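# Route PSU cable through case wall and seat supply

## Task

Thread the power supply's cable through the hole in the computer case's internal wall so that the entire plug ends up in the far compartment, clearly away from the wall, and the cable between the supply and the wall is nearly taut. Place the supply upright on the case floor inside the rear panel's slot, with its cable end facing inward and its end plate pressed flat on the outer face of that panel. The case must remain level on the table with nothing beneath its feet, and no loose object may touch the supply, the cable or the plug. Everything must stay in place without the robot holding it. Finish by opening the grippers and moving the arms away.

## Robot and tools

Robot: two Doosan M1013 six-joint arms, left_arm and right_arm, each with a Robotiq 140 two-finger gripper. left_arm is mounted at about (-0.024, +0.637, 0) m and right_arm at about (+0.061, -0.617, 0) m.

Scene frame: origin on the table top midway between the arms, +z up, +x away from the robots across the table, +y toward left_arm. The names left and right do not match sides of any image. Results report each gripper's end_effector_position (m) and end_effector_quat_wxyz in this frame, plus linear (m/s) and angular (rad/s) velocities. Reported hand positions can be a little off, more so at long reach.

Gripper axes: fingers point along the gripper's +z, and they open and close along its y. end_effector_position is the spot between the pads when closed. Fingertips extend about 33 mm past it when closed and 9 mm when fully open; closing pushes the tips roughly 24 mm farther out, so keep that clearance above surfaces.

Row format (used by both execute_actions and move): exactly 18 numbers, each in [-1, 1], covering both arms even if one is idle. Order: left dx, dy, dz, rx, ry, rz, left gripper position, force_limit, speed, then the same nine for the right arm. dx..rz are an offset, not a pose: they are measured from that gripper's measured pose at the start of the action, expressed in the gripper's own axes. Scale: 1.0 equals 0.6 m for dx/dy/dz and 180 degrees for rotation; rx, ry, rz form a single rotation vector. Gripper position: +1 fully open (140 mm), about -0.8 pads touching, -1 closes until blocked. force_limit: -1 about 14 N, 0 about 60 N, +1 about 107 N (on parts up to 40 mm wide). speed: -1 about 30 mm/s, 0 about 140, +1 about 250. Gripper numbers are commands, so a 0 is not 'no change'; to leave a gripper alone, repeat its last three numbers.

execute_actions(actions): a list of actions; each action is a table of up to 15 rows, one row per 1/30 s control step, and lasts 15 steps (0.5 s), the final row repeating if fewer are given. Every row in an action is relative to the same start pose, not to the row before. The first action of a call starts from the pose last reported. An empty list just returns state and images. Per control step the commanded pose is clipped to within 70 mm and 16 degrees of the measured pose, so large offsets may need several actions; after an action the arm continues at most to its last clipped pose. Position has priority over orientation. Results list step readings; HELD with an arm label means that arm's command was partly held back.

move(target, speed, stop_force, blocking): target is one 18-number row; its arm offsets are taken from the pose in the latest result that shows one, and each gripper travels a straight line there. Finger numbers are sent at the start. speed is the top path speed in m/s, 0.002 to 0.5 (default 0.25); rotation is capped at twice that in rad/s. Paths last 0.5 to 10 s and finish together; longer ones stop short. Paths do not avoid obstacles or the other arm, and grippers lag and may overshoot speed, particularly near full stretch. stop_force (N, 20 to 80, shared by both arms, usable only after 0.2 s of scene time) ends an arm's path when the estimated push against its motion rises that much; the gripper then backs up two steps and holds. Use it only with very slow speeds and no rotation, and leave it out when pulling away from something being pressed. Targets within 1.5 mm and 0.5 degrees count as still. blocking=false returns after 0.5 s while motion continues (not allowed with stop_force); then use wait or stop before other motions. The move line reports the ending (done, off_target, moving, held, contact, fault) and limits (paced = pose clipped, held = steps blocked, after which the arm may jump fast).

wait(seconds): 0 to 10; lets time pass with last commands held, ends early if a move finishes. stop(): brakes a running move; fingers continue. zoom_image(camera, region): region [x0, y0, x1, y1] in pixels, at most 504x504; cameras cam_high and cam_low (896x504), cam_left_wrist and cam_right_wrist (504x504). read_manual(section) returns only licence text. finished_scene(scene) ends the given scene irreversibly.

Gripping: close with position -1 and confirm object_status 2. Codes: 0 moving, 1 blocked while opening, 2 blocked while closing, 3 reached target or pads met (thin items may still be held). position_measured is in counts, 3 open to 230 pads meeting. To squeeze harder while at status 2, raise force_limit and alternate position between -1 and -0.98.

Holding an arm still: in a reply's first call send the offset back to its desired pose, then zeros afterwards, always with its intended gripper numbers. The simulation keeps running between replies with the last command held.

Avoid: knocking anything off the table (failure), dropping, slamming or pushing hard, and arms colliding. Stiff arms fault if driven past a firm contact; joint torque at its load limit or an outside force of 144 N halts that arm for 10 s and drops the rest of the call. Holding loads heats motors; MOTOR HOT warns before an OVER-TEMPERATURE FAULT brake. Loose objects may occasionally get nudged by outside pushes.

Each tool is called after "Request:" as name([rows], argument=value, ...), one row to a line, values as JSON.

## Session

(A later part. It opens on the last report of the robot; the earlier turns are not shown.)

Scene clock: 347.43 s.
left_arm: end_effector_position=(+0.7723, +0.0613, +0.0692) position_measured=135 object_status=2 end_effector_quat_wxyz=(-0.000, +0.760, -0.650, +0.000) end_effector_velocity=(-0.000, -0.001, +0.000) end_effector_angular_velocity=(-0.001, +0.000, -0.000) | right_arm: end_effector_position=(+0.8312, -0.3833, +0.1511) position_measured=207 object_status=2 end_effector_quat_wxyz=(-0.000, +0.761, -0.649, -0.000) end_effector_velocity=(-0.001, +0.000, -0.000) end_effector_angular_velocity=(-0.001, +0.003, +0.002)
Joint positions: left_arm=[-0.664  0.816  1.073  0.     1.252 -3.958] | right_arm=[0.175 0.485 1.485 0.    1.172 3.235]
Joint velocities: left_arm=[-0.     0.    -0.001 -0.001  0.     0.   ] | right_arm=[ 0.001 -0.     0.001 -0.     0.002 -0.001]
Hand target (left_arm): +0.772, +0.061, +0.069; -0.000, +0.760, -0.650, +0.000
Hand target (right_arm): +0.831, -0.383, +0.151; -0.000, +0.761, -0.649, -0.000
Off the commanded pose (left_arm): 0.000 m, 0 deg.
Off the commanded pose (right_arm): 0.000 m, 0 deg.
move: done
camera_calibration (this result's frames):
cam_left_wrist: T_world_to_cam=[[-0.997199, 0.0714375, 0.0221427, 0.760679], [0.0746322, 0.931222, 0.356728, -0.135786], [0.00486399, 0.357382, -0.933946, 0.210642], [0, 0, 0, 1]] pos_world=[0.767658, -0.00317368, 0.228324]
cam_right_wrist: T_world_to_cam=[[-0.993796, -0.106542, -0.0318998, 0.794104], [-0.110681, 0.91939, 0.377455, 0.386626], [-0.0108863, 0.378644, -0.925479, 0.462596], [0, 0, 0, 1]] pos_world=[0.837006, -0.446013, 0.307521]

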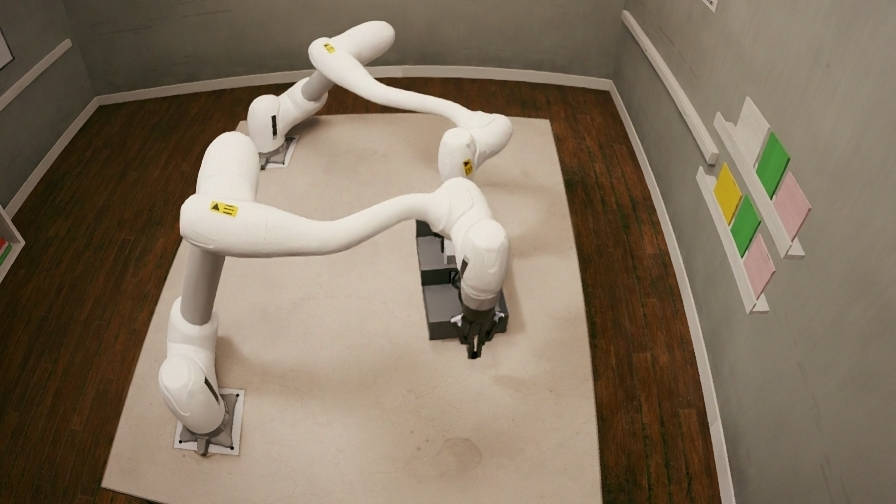

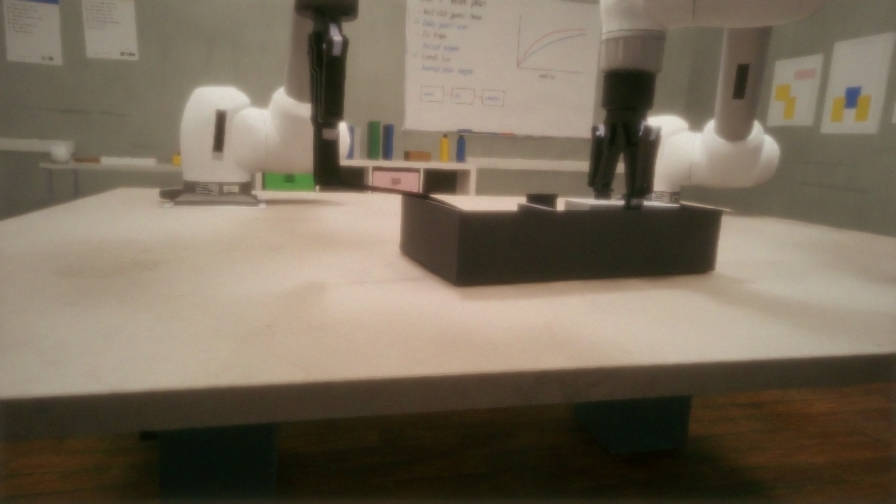

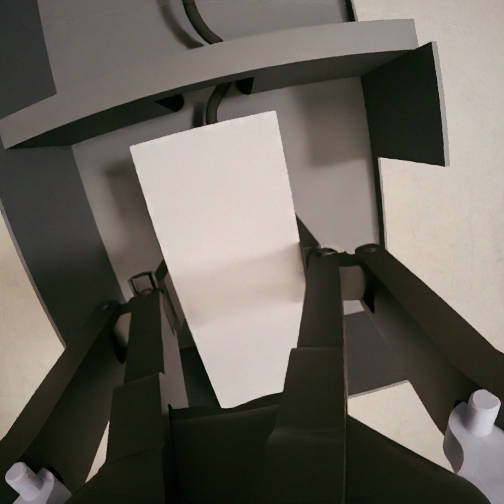

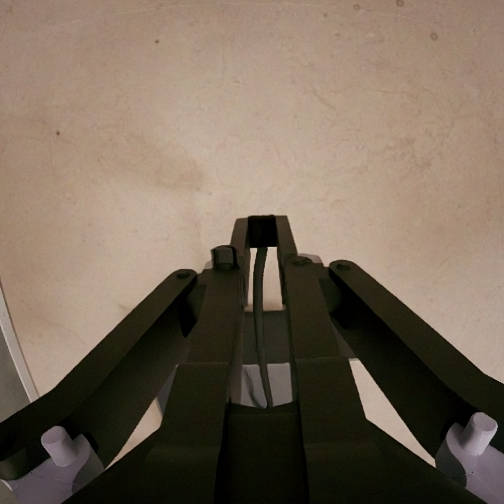

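Request:
move(target=[0,0,0,0,0,0,0.3,0,0,0,0,0,0,0,0,-1,-0.4,-0.5])

Request:
move(target=[0,0,-0.17,0,0,0,0.3,0,0,0,0,0,0,0,0,-1,-0.4,-0.5], speed=0.1)

Request:
move(target=[-0.27,0,0,0,0,0,-1,0,0,0,0,0,0,0,0,-1,-0.4,-0.5], speed=0.15)

Scene clock: 355.40 s.
left_arm: end_effector_position=(+0.7722, +0.0613, +0.0692) position_measured=91 object_status=3 end_effector_quat_wxyz=(-0.000, +0.760, -0.650, +0.000) end_effector_velocity=(-0.000, +0.000, +0.001) end_effector_angular_velocity=(-0.002, +0.000, +0.001) | right_arm: end_effector_position=(+0.8312, -0.3833, +0.1511) position_measured=207 object_status=2 end_effector_quat_wxyz=(-0.000, +0.761, -0.649, -0.000) end_effector_velocity=(+0.000, -0.000, -0.000) end_effector_angular_velocity=(+0.000, -0.001, -0.000)
Joint positions: left_arm=[-0.664  0.816  1.073  0.     1.252 -3.958] | right_arm=[0.175 0.485 1.485 0.    1.172 3.235]
Joint velocities: left_arm=[ 0.    -0.002  0.    -0.002  0.001  0.   ] | right_arm=[-0.     0.     0.    -0.    -0.001  0.   ]
Hand target (left_arm): +0.772, +0.061, +0.069; -0.000, +0.760, -0.650, +0.000
Hand target (right_arm): +0.831, -0.383, +0.151; -0.000, +0.761, -0.649, -0.000
Off the commanded pose (left_arm): 0.000 m, 0 deg.
Off the commanded pose (right_arm): 0.000 m, 0 deg.
move: done
camera_calibration (this result's frames):
cam_left_wrist: T_world_to_cam=[[-0.997197, 0.0714355, 0.0222429, 0.760636], [0.0746658, 0.931196, 0.35679, -0.135789], [0.00477499, 0.357451, -0.93392, 0.21066], [0, 0, 0, 1]] pos_world=[0.767637, -0.00319054, 0.228269]
cam_right_wrist: T_world_to_cam=[[-0.99379, -0.1066, -0.0319002, 0.794071], [-0.110734, 0.919384, 0.377454, 0.38668], [-0.010908, 0.378643, -0.925479, 0.462619], [0, 0, 0, 1]] pos_world=[0.837005, -0.446027, 0.307521]

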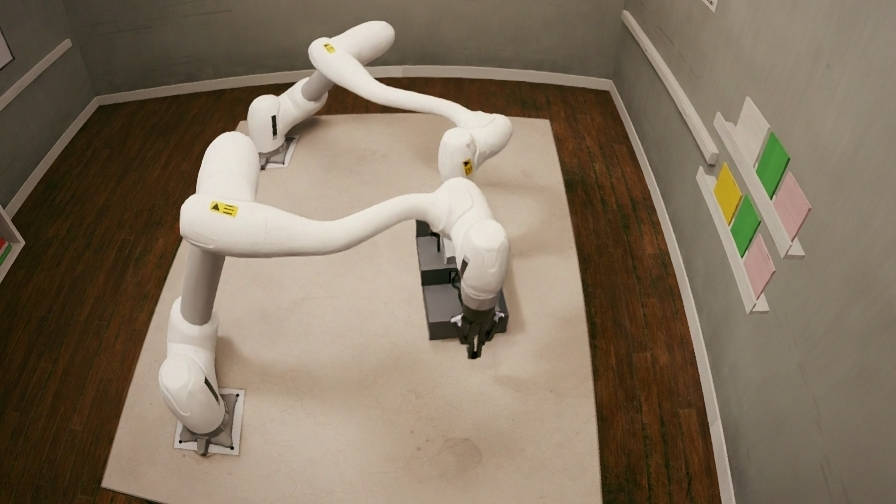

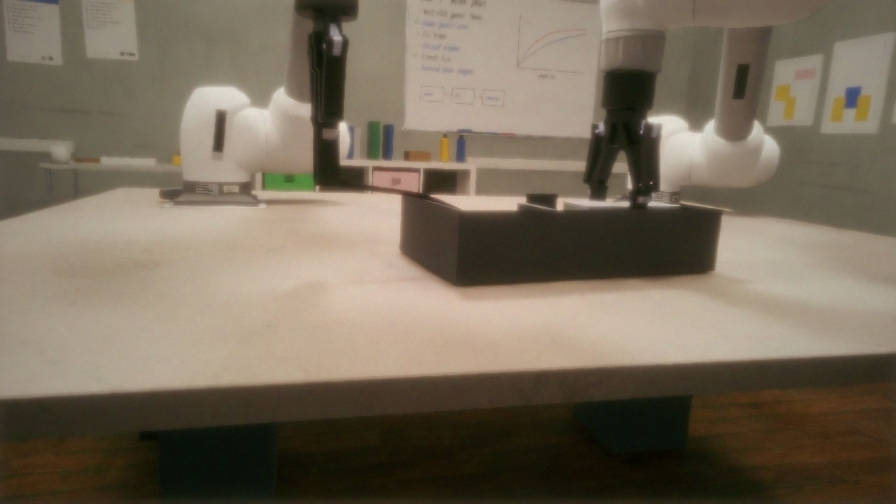

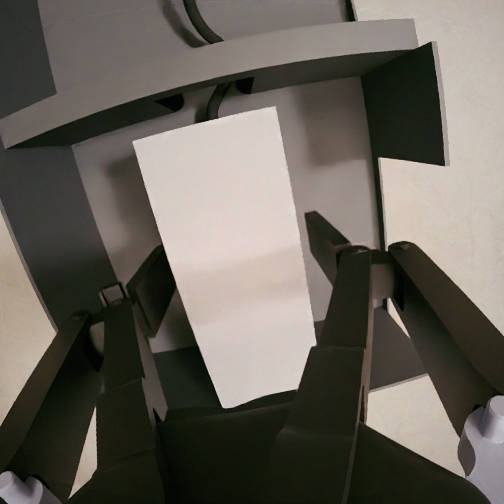

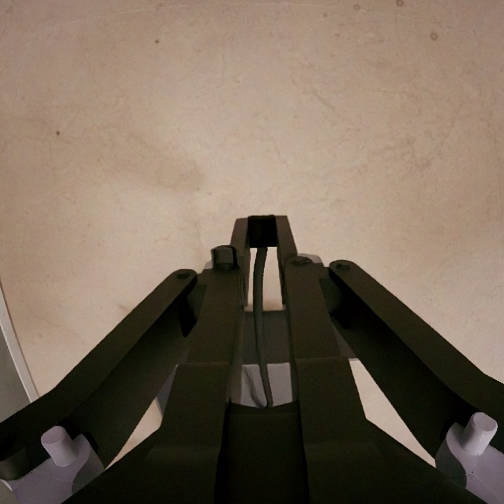

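Scene clock: 356.83 s.
left_arm: end_effector_position=(+0.7723, +0.0612, +0.1711) position_measured=91 object_status=3 end_effector_quat_wxyz=(-0.000, +0.760, -0.650, +0.000) end_effector_velocity=(-0.001, -0.000, -0.000) end_effector_angular_velocity=(+0.000, +0.003, +0.001) | right_arm: end_effector_position=(+0.8312, -0.3833, +0.1511) position_measured=207 object_status=2 end_effector_quat_wxyz=(-0.000, +0.761, -0.649, -0.000) end_effector_velocity=(+0.000, -0.001, -0.000) end_effector_angular_velocity=(+0.000, +0.000, -0.002)
Joint positions: left_arm=[-0.664  0.77   0.97   0.     1.402 -3.958] | right_arm=[0.175 0.485 1.485 0.    1.172 3.235]
Joint velocities: left_arm=[ 0.     0.001 -0.001 -0.002  0.003 -0.001] | right_arm=[-0.002  0.     0.     0.    -0.    -0.   ]
Hand target (left_arm): +0.772, +0.061, +0.171; -0.000, +0.760, -0.650, +0.000
Hand target (right_arm): +0.831, -0.383, +0.151; -0.000, +0.761, -0.649, -0.000
Off the commanded pose (left_arm): 0.000 m, 0 deg.
Off the commanded pose (right_arm): 0.000 m, 0 deg.
move: done
camera_calibration (this result's frames):
cam_left_wrist: T_world_to_cam=[[-0.997205, 0.0713297, 0.0222482, 0.75844], [0.0745688, 0.931198, 0.356804, -0.17203], [0.00473321, 0.357466, -0.933914, 0.305842], [0, 0, 0, 1]] pos_world=[0.767701, -0.00323316, 0.330137]
cam_right_wrist: T_world_to_cam=[[-0.99379, -0.106605, -0.0319, 0.794068], [-0.110739, 0.919383, 0.377454, 0.38668], [-0.0109101, 0.378643, -0.925479, 0.462619], [0, 0, 0, 1]] pos_world=[0.837004, -0.446023, 0.307521]

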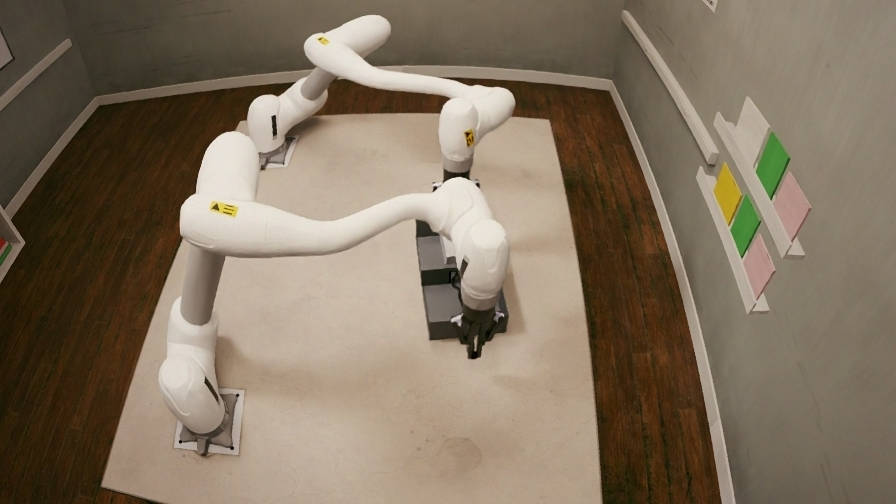

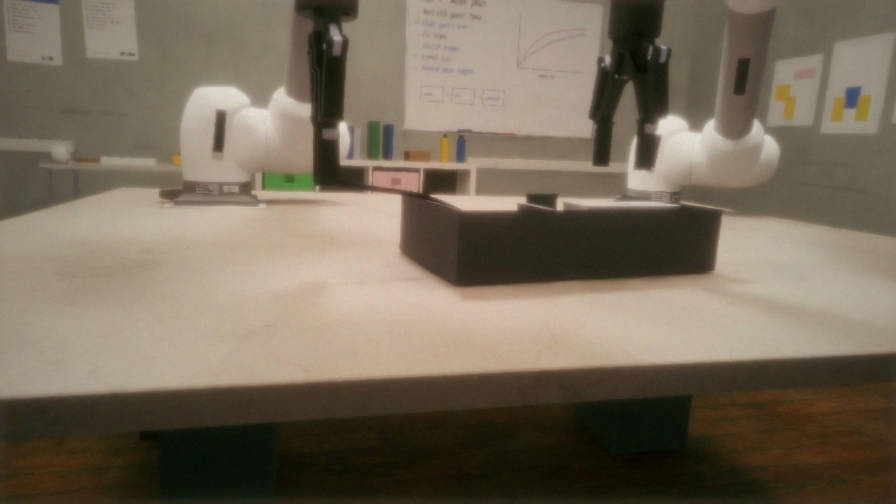

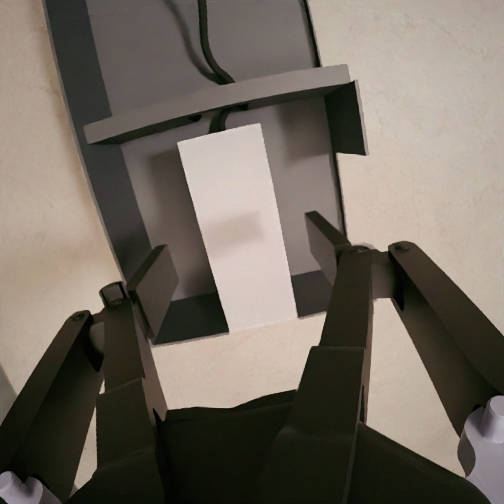

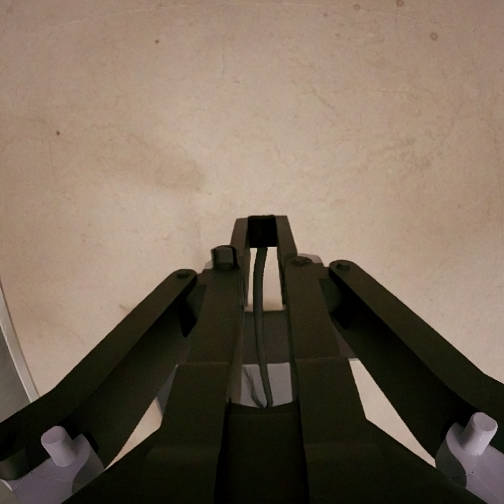

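Scene clock: 358.37 s.
left_arm: end_effector_position=(+0.7471, +0.2212, +0.1710) position_measured=233 object_status=3 end_effector_quat_wxyz=(-0.000, +0.760, -0.650, -0.000) end_effector_velocity=(-0.000, +0.002, -0.000) end_effector_angular_velocity=(+0.002, -0.001, -0.000) | right_arm: end_effector_position=(+0.8312, -0.3833, +0.1511) position_measured=207 object_status=2 end_effector_quat_wxyz=(-0.000, +0.761, -0.649, -0.000) end_effector_velocity=(-0.000, -0.001, -0.000) end_effector_angular_velocity=(-0.000, +0.001, -0.001)
Joint positions: left_arm=[-0.537  0.585  1.288  0.001  1.269 -3.831] | right_arm=[0.175 0.485 1.485 0.    1.172 3.235]
Joint velocities: left_arm=[ 0.001 -0.002  0.003  0.002 -0.001  0.001] | right_arm=[-0.001  0.     0.001 -0.     0.     0.   ]
Hand target (left_arm): +0.747, +0.221, +0.171; -0.000, +0.760, -0.650, -0.000
Hand target (right_arm): +0.831, -0.383, +0.151; -0.000, +0.761, -0.649, -0.000
Off the commanded pose (left_arm): 0.000 m, 0 deg.
Off the commanded pose (right_arm): 0.000 m, 0 deg.
move: done
camera_calibration (this result's frames):
cam_left_wrist: T_world_to_cam=[[-0.997185, 0.0715973, 0.0222638, 0.721807], [0.0748221, 0.931016, 0.357227, -0.319301], [0.00484856, 0.357887, -0.933752, 0.248511], [0, 0, 0, 1]] pos_world=[0.742461, 0.156656, 0.330041]
cam_right_wrist: T_world_to_cam=[[-0.99379, -0.106605, -0.0319001, 0.794068], [-0.110739, 0.919383, 0.377454, 0.38668], [-0.01091, 0.378643, -0.925479, 0.462619], [0, 0, 0, 1]] pos_world=[0.837004, -0.446023, 0.307521]

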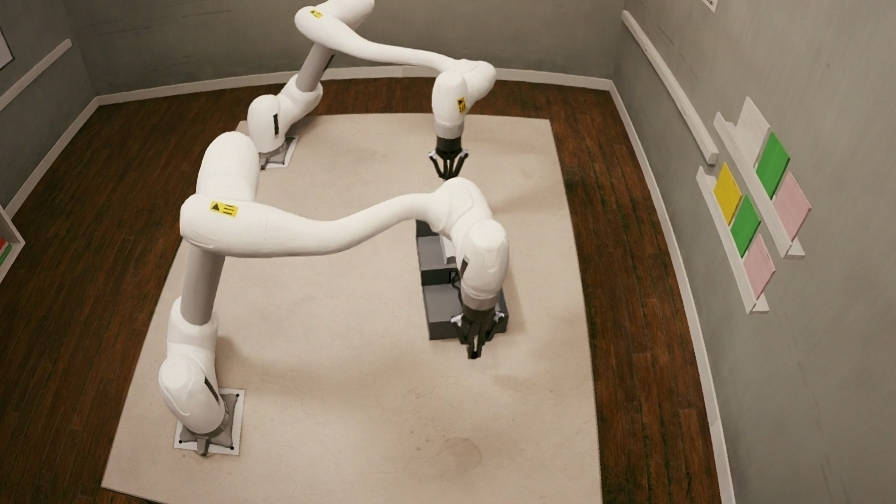

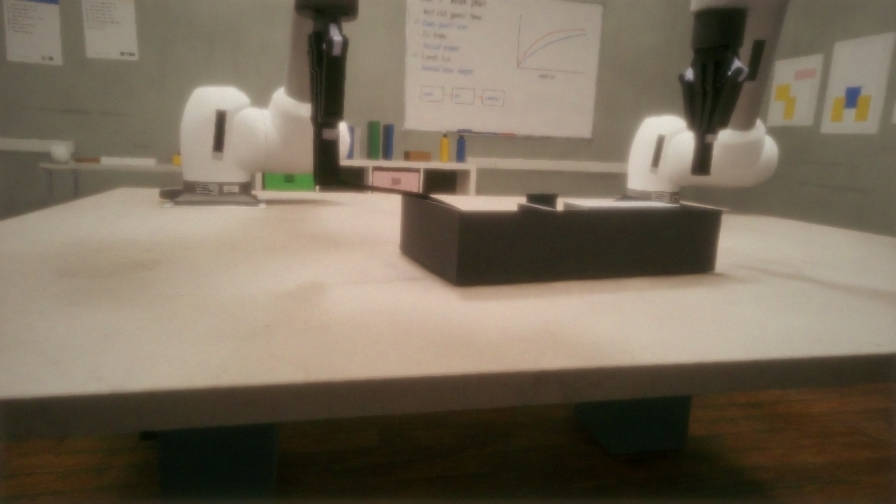

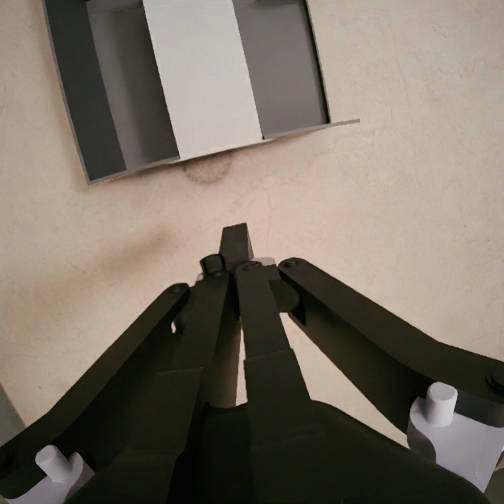

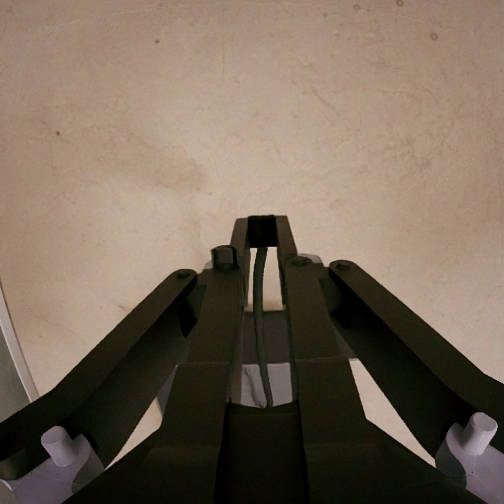

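Request:
zoom_image(camera="cam_left_wrist", region=[80,90,380,210])

Region (80, 90, 380, 210) of cam_left_wrist's 504x504 image, scaled by 1.680, with more detail than that image has; it fills the top 202 rows of this view, and the rest is white.

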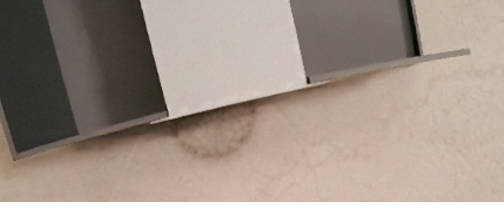

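Request:
move(target=[-0.2,0,-0.1,0,0,0,-1,0,0,-0.29,0.107,0,0,0,0.5,-1,-0.4,-0.5], speed=0.15)

Scene clock: 376.67 s.
left_arm: end_effector_position=(+0.7284, +0.3397, +0.2310) position_measured=233 object_status=3 end_effector_quat_wxyz=(-0.000, +0.760, -0.650, -0.000) end_effector_velocity=(+0.000, +0.001, +0.001) end_effector_angular_velocity=(+0.001, -0.000, +0.001) | right_arm: end_effector_position=(+0.7401, -0.2216, +0.1511) position_measured=207 object_status=2 end_effector_quat_wxyz=(-0.000, -0.079, +0.997, +0.000) end_effector_velocity=(-0.001, +0.001, -0.001) end_effector_angular_velocity=(-0.001, -0.000, -0.007)
Joint positions: left_arm=[-0.422  0.45   1.387  0.001  1.304 -3.716] | right_arm=[0.406 0.457 1.529 0.001 1.156 5.036]
Joint velocities: left_arm=[ 0.001 -0.001 -0.     0.001  0.001  0.   ] | right_arm=[ 0.002  0.001  0.    -0.002 -0.     0.009]
Hand target (left_arm): +0.728, +0.340, +0.231; -0.000, +0.760, -0.650, -0.000
Hand target (right_arm): +0.740, -0.222, +0.151; -0.000, -0.079, +0.997, +0.000
Off the commanded pose (left_arm): 0.000 m, 0 deg.
Off the commanded pose (right_arm): 0.000 m, 0 deg.
move: done
camera_calibration (this result's frames):
cam_left_wrist: T_world_to_cam=[[-0.997187, 0.0715482, 0.0223348, 0.693408], [0.0748003, 0.930919, 0.357483, -0.449707], [0.00478545, 0.358149, -0.933652, 0.262103], [0, 0, 0, 1]] pos_world=[0.723842, 0.275157, 0.389989]
cam_right_wrist: T_world_to_cam=[[-0.107305, 0.993734, -0.0312641, 0.308423], [0.919784, 0.11116, 0.376351, -0.713662], [0.377469, 0.0116282, -0.925949, 0.0316886], [0, 0, 0, 1]] pos_world=[0.677549, -0.227528, 0.307572]

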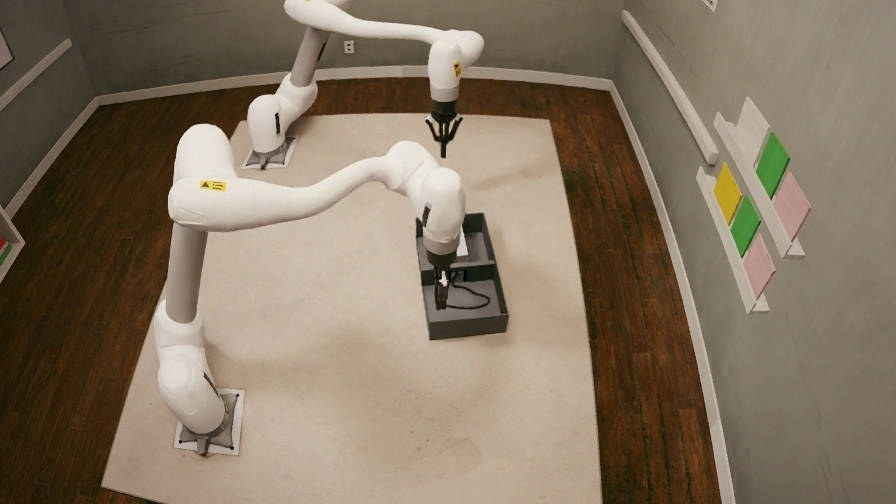

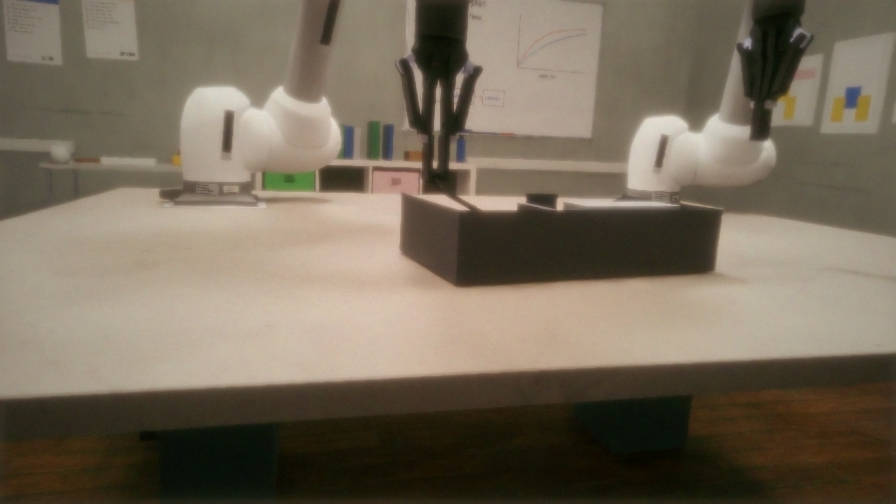

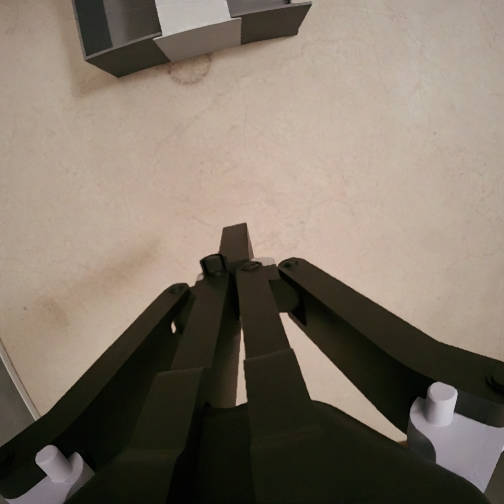

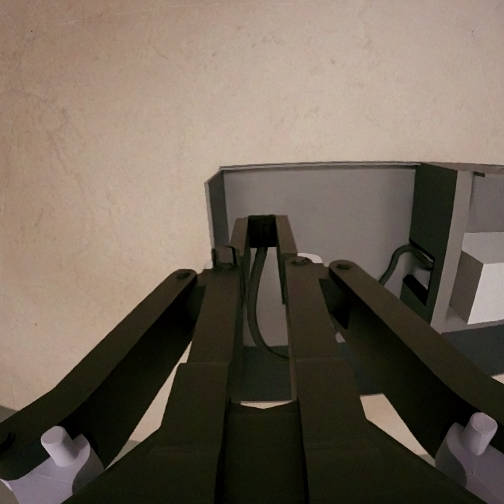

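Request:
move(target=[0,0,0,0,0,0,-1,0,0,-0.03,0.035,0.145,0,0,0,-1,-0.4,-0.5], speed=0.04, stop_force=20)

Request:
move(target=[0,0,0,0,0,0,-1,0,0,0,0,0,0,0,0,-0.45,-0.4,-0.5])

Request:
move(target=[0,0,0,0,0,0,-1,0,0,0,0,-0.2,0,0,0,-0.45,-0.4,-0.5], speed=0.1)

Request:
move(target=[0,0,0,0,0,0,-1,0,0,0.4,-0.25,-0.1,0,0,0,-0.45,-0.4,-0.5])

Request:
zoom_image(camera="cam_high", region=[390,190,540,350])

Scene clock: 391.30 s.
left_arm: end_effector_position=(+0.7284, +0.3398, +0.2310) position_measured=233 object_status=3 end_effector_quat_wxyz=(-0.000, +0.760, -0.650, -0.000) end_effector_velocity=(-0.001, -0.000, -0.000) end_effector_angular_velocity=(-0.000, +0.002, -0.000) | right_arm: end_effector_position=(+0.7544, -0.1981, +0.0642) position_measured=207 object_status=2 end_effector_quat_wxyz=(-0.000, -0.079, +0.997, +0.000) end_effector_velocity=(+0.001, +0.000, -0.001) end_effector_angular_velocity=(+0.001, -0.001, +0.000)
Joint positions: left_arm=[-0.422  0.45   1.387  0.001  1.304 -3.716] | right_arm=[0.424 0.556 1.545 0.001 1.041 5.053]
Joint velocities: left_arm=[-0.     0.     0.001 -0.001  0.001  0.   ] | right_arm=[-0.     0.002  0.     0.    -0.003 -0.   ]
Hand target (left_arm): +0.728, +0.340, +0.231; -0.000, +0.760, -0.650, -0.000
Hand target (right_arm): +0.754, -0.198, +0.064; -0.000, -0.079, +0.997, +0.000
Off the commanded pose (left_arm): 0.000 m, 0 deg.
Off the commanded pose (right_arm): 0.000 m, 0 deg.
move: done
camera_calibration (this result's frames):
cam_left_wrist: T_world_to_cam=[[-0.997189, 0.0715125, 0.0223663, 0.693416], [0.0747783, 0.930917, 0.357494, -0.449735], [0.00474411, 0.358162, -0.933648, 0.262103], [0, 0, 0, 1]] pos_world=[0.723853, 0.275203, 0.389981]
cam_right_wrist: T_world_to_cam=[[-0.107241, 0.993742, -0.0312476, 0.283751], [0.919795, 0.111095, 0.376345, -0.696737], [0.377461, 0.0116182, -0.925953, -0.0544864], [0, 0, 0, 1]] pos_world=[0.691851, -0.203939, 0.220628]

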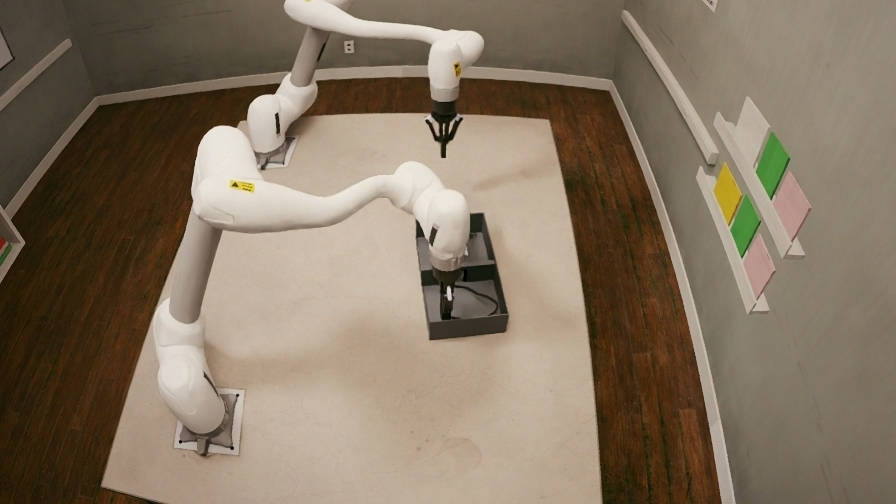

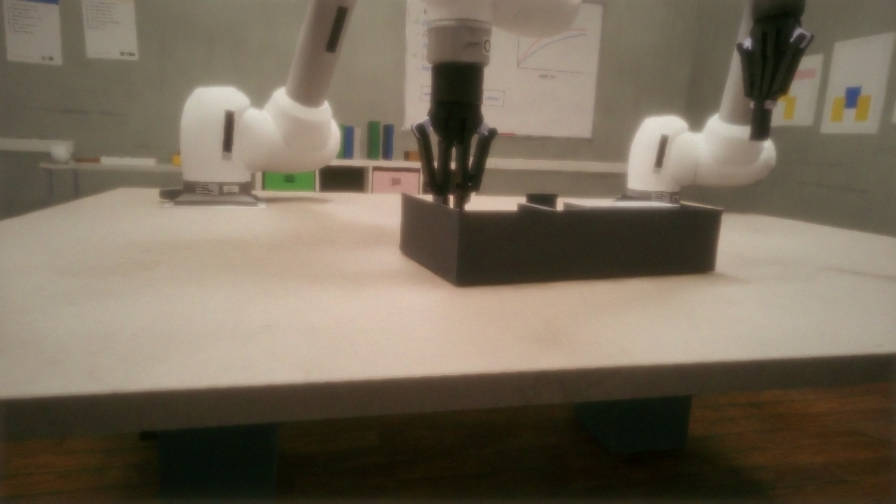

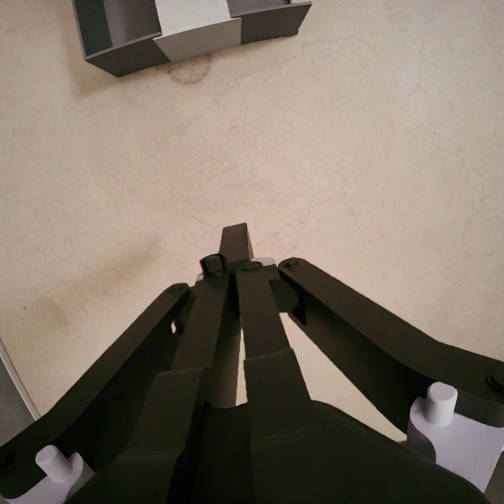

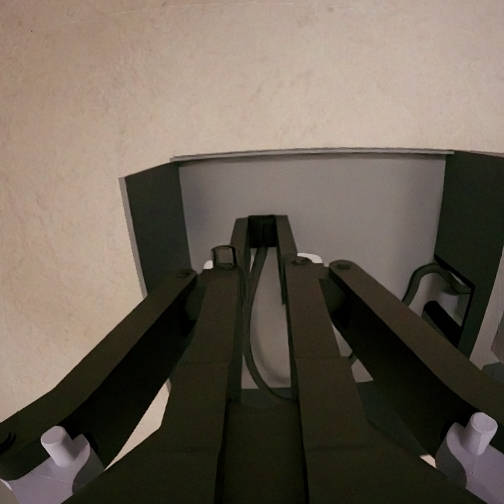

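Scene clock: 391.80 s.
left_arm: end_effector_position=(+0.7284, +0.3398, +0.2310) position_measured=233 object_status=3 end_effector_quat_wxyz=(-0.000, +0.760, -0.650, -0.000) end_effector_velocity=(-0.000, -0.001, -0.000) end_effector_angular_velocity=(-0.001, -0.000, -0.000) | right_arm: end_effector_position=(+0.7544, -0.1980, +0.0641) position_measured=186 object_status=3 end_effector_quat_wxyz=(-0.000, -0.079, +0.997, +0.000) end_effector_velocity=(+0.000, -0.001, +0.000) end_effector_angular_velocity=(-0.001, +0.000, -0.000)
Joint positions: left_arm=[-0.422  0.45   1.387  0.001  1.304 -3.716] | right_arm=[0.424 0.556 1.545 0.001 1.041 5.053]
Joint velocities: left_arm=[-0.    -0.     0.    -0.001 -0.001  0.   ] | right_arm=[-0.001 -0.    -0.    -0.     0.001  0.   ]
Hand target (left_arm): +0.728, +0.340, +0.231; -0.000, +0.760, -0.650, -0.000
Hand target (right_arm): +0.754, -0.198, +0.064; -0.000, -0.079, +0.997, +0.000
Off the commanded pose (left_arm): 0.000 m, 0 deg.
Off the commanded pose (right_arm): 0.000 m, 0 deg.
move: done
camera_calibration (this result's frames):
cam_left_wrist: T_world_to_cam=[[-0.99719, 0.0715054, 0.0223623, 0.693421], [0.0747702, 0.930918, 0.357493, -0.44973], [0.00474519, 0.35816, -0.933648, 0.262106], [0, 0, 0, 1]] pos_world=[0.723855, 0.275202, 0.389983]
cam_right_wrist: T_world_to_cam=[[-0.10724, 0.993742, -0.0312464, 0.28374], [0.919796, 0.111093, 0.376342, -0.696731], [0.377459, 0.0116185, -0.925954, -0.0545197], [0, 0, 0, 1]] pos_world=[0.691857, -0.203929, 0.220593]

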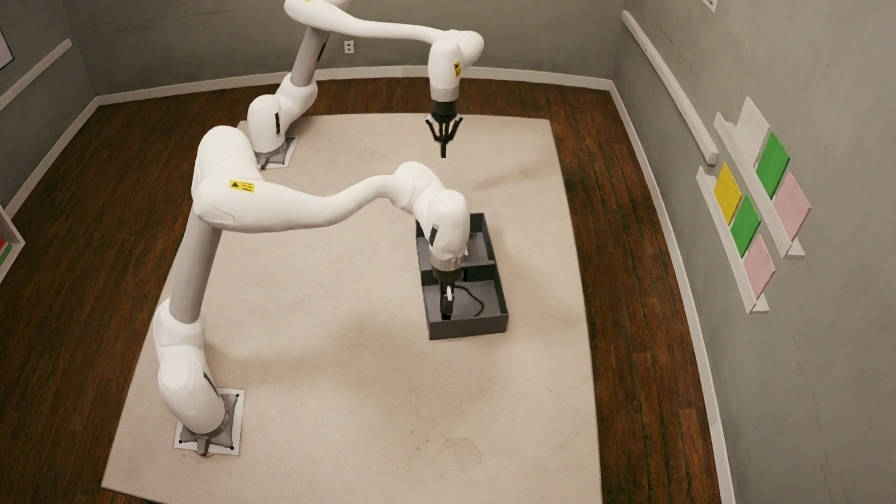

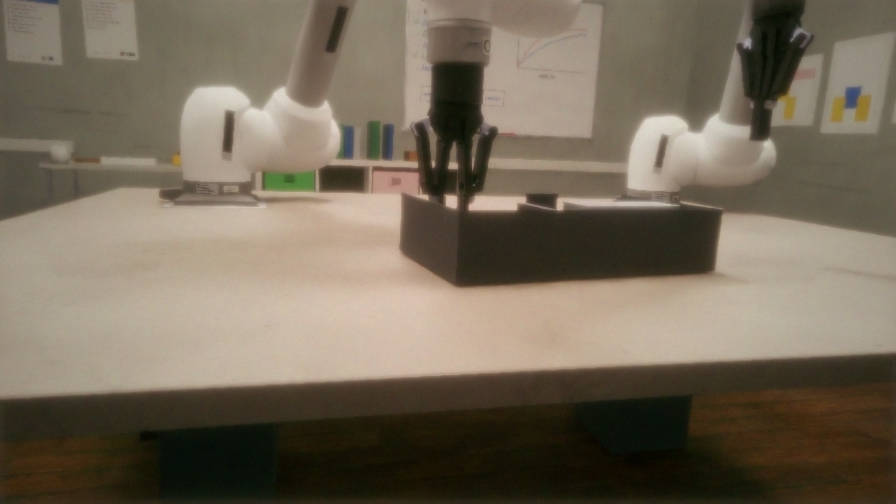

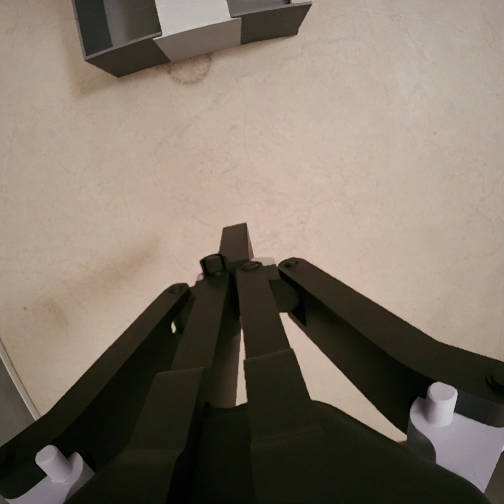

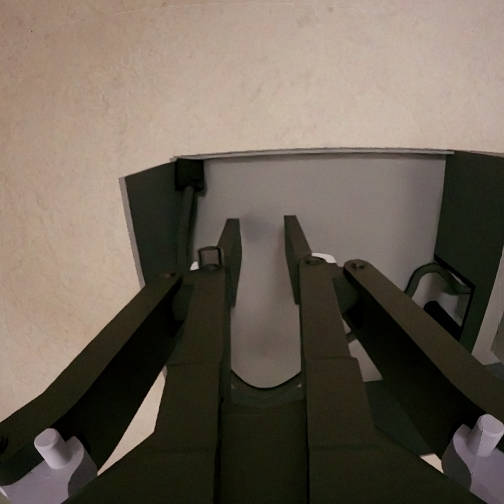

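Scene clock: 393.43 s.
left_arm: end_effector_position=(+0.7284, +0.3398, +0.2310) position_measured=233 object_status=3 end_effector_quat_wxyz=(-0.000, +0.760, -0.650, -0.000) end_effector_velocity=(+0.000, +0.000, +0.001) end_effector_angular_velocity=(-0.000, -0.001, -0.000) | right_arm: end_effector_position=(+0.7545, -0.1980, +0.1841) position_measured=186 object_status=3 end_effector_quat_wxyz=(-0.000, -0.079, +0.997, +0.001) end_effector_velocity=(-0.000, -0.000, +0.001) end_effector_angular_velocity=(+0.001, +0.001, -0.001)
Joint positions: left_arm=[-0.422  0.45   1.387  0.001  1.304 -3.716] | right_arm=[0.424 0.474 1.439 0.001 1.229 5.053]
Joint velocities: left_arm=[ 0.    -0.001 -0.     0.     0.001  0.   ] | right_arm=[-0.    -0.001 -0.002  0.001  0.003  0.   ]
Hand target (left_arm): +0.728, +0.340, +0.231; -0.000, +0.760, -0.650, -0.000
Hand target (right_arm): +0.755, -0.198, +0.184; -0.000, -0.079, +0.997, +0.001
Off the commanded pose (left_arm): 0.000 m, 0 deg.
Off the commanded pose (right_arm): 0.000 m, 0 deg.
move: done
camera_calibration (this result's frames):
cam_left_wrist: T_world_to_cam=[[-0.99719, 0.0715053, 0.0223625, 0.693421], [0.0747701, 0.930918, 0.357493, -0.44973], [0.00474495, 0.35816, -0.933648, 0.262106], [0, 0, 0, 1]] pos_world=[0.723855, 0.275202, 0.389983]
cam_right_wrist: T_world_to_cam=[[-0.10732, 0.993737, -0.031145, 0.287541], [0.919812, 0.11113, 0.376292, -0.74195], [0.377396, 0.011736, -0.925978, 0.0565592], [0, 0, 0, 1]] pos_world=[0.691968, -0.203951, 0.340518]

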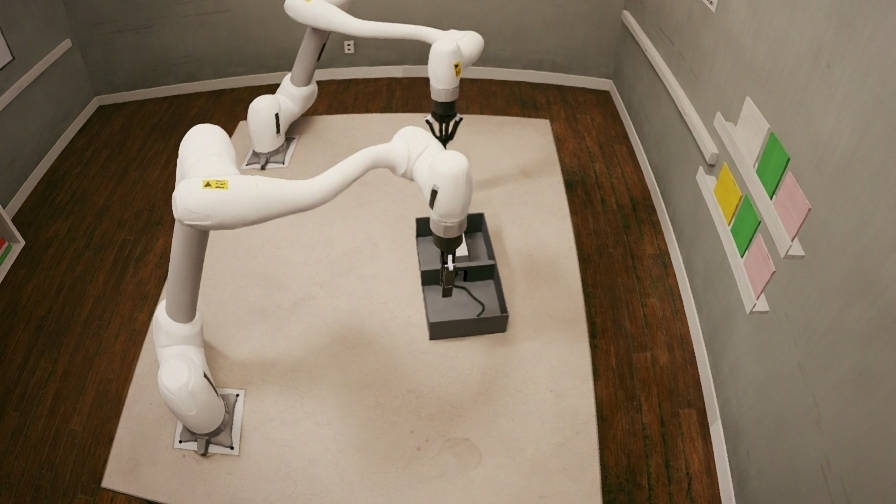

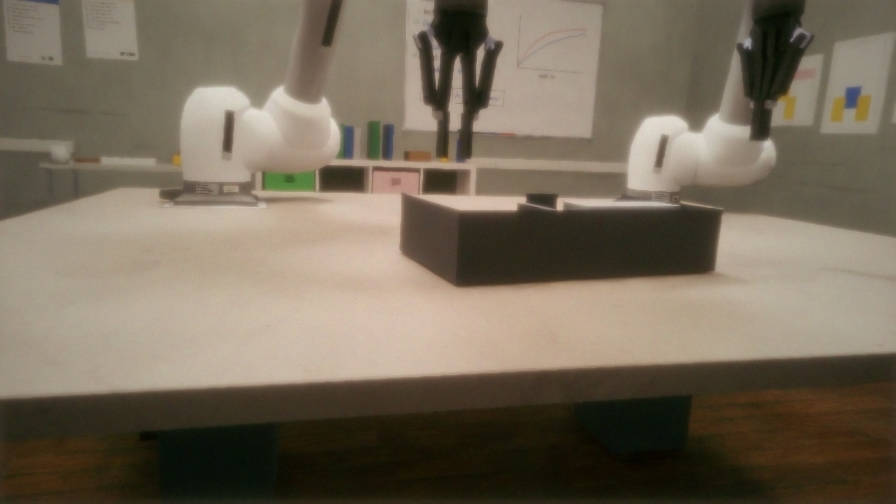

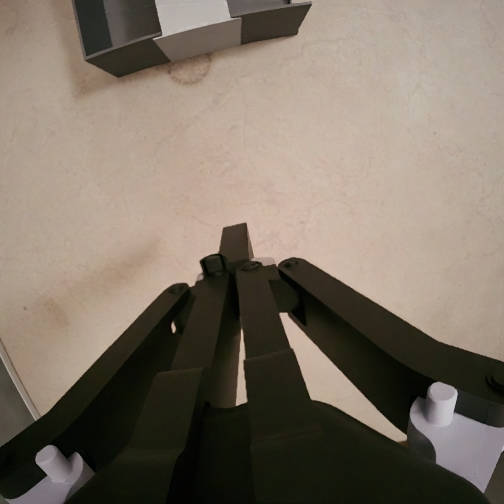

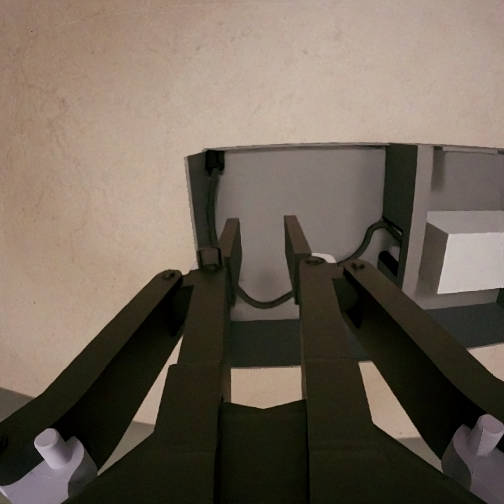

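Scene clock: 395.13 s.
left_arm: end_effector_position=(+0.7284, +0.3398, +0.2310) position_measured=233 object_status=3 end_effector_quat_wxyz=(-0.000, +0.760, -0.650, -0.000) end_effector_velocity=(-0.000, -0.000, +0.000) end_effector_angular_velocity=(+0.000, -0.001, -0.001) | right_arm: end_effector_position=(+0.5417, -0.3843, +0.2444) position_measured=186 object_status=3 end_effector_quat_wxyz=(-0.000, -0.079, +0.997, +0.000) end_effector_velocity=(-0.001, +0.000, +0.001) end_effector_angular_velocity=(+0.000, -0.000, +0.002)
Joint positions: left_arm=[-0.422  0.45   1.387  0.001  1.304 -3.716] | right_arm=[0.309 0.015 1.913 0.001 1.214 4.939]
Joint velocities: left_arm=[-0.001 -0.     0.     0.001 -0.001  0.   ] | right_arm=[ 0.001 -0.003  0.002  0.     0.001 -0.001]
Hand target (left_arm): +0.728, +0.340, +0.231; -0.000, +0.760, -0.650, -0.000
Hand target (right_arm): +0.542, -0.384, +0.244; -0.000, -0.079, +0.997, +0.000
Off the commanded pose (left_arm): 0.000 m, 0 deg.
Off the commanded pose (right_arm): 0.001 m, 0 deg.
move: done
camera_calibration (this result's frames):
cam_left_wrist: T_world_to_cam=[[-0.99719, 0.0715054, 0.0223624, 0.693421], [0.0747702, 0.930918, 0.357493, -0.44973], [0.00474509, 0.35816, -0.933648, 0.262106], [0, 0, 0, 1]] pos_world=[0.723855, 0.275202, 0.389983]
cam_right_wrist: T_world_to_cam=[[-0.107304, 0.993729, -0.0314326, 0.451746], [0.919744, 0.111222, 0.376431, -0.548188], [0.377566, 0.0114827, -0.925911, 0.194726], [0, 0, 0, 1]] pos_world=[0.479146, -0.390179, 0.400853]

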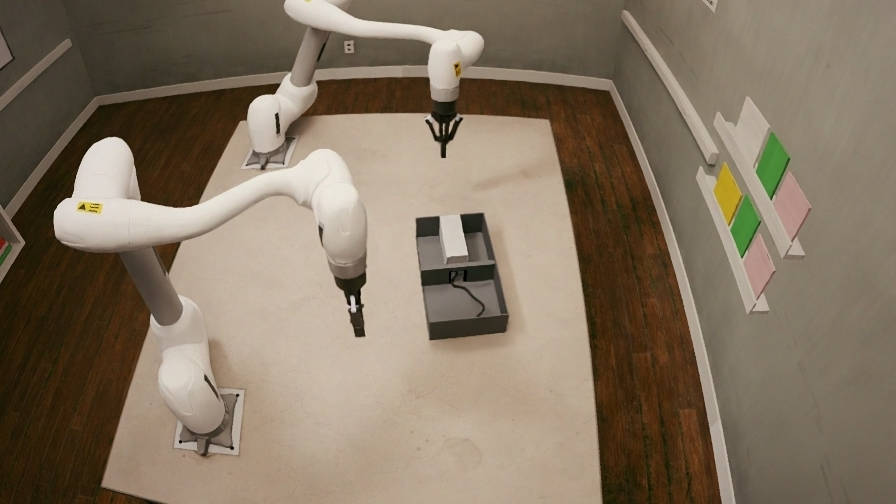

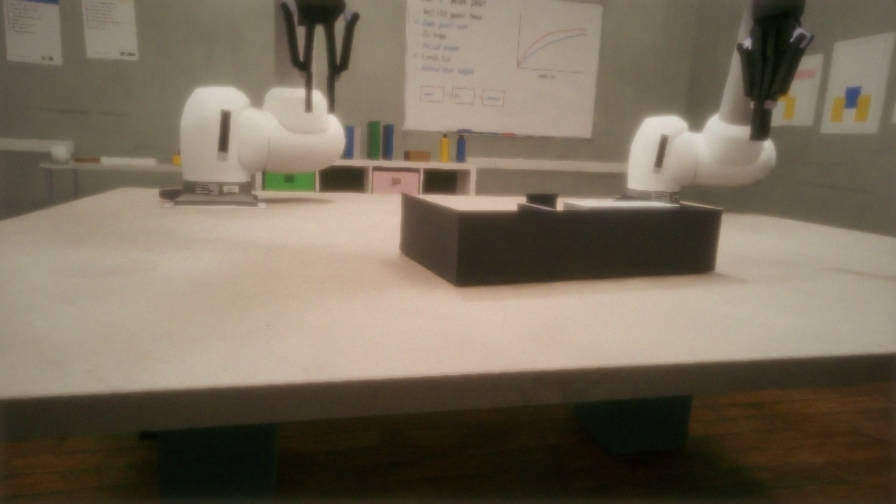

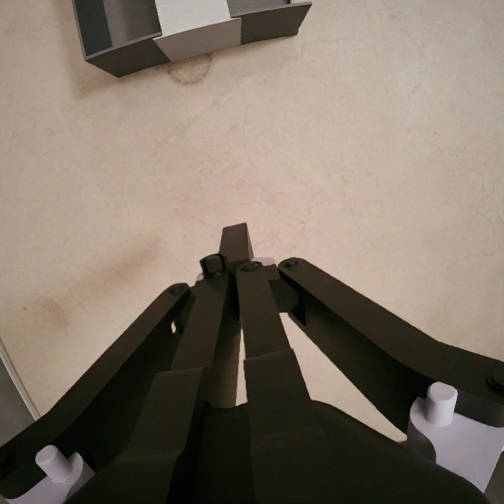

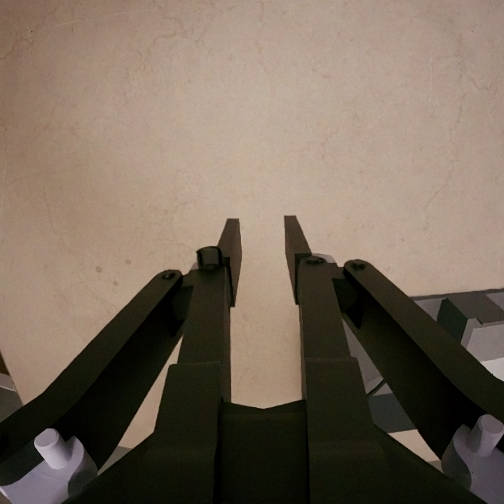

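Region (390, 190, 540, 350) of cam_high's 896x504 image, scaled by 3.150, with more detail than that image has; it fills the left 472 columns of this view, and the rest is white.

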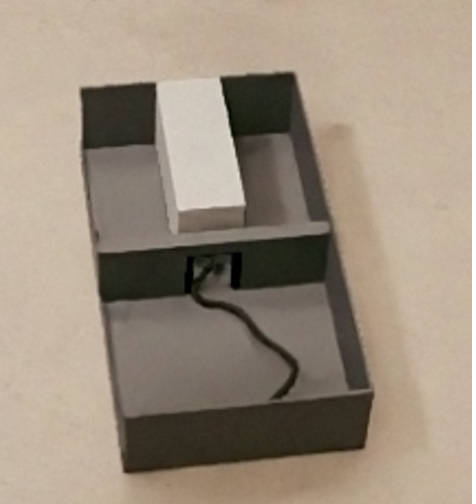

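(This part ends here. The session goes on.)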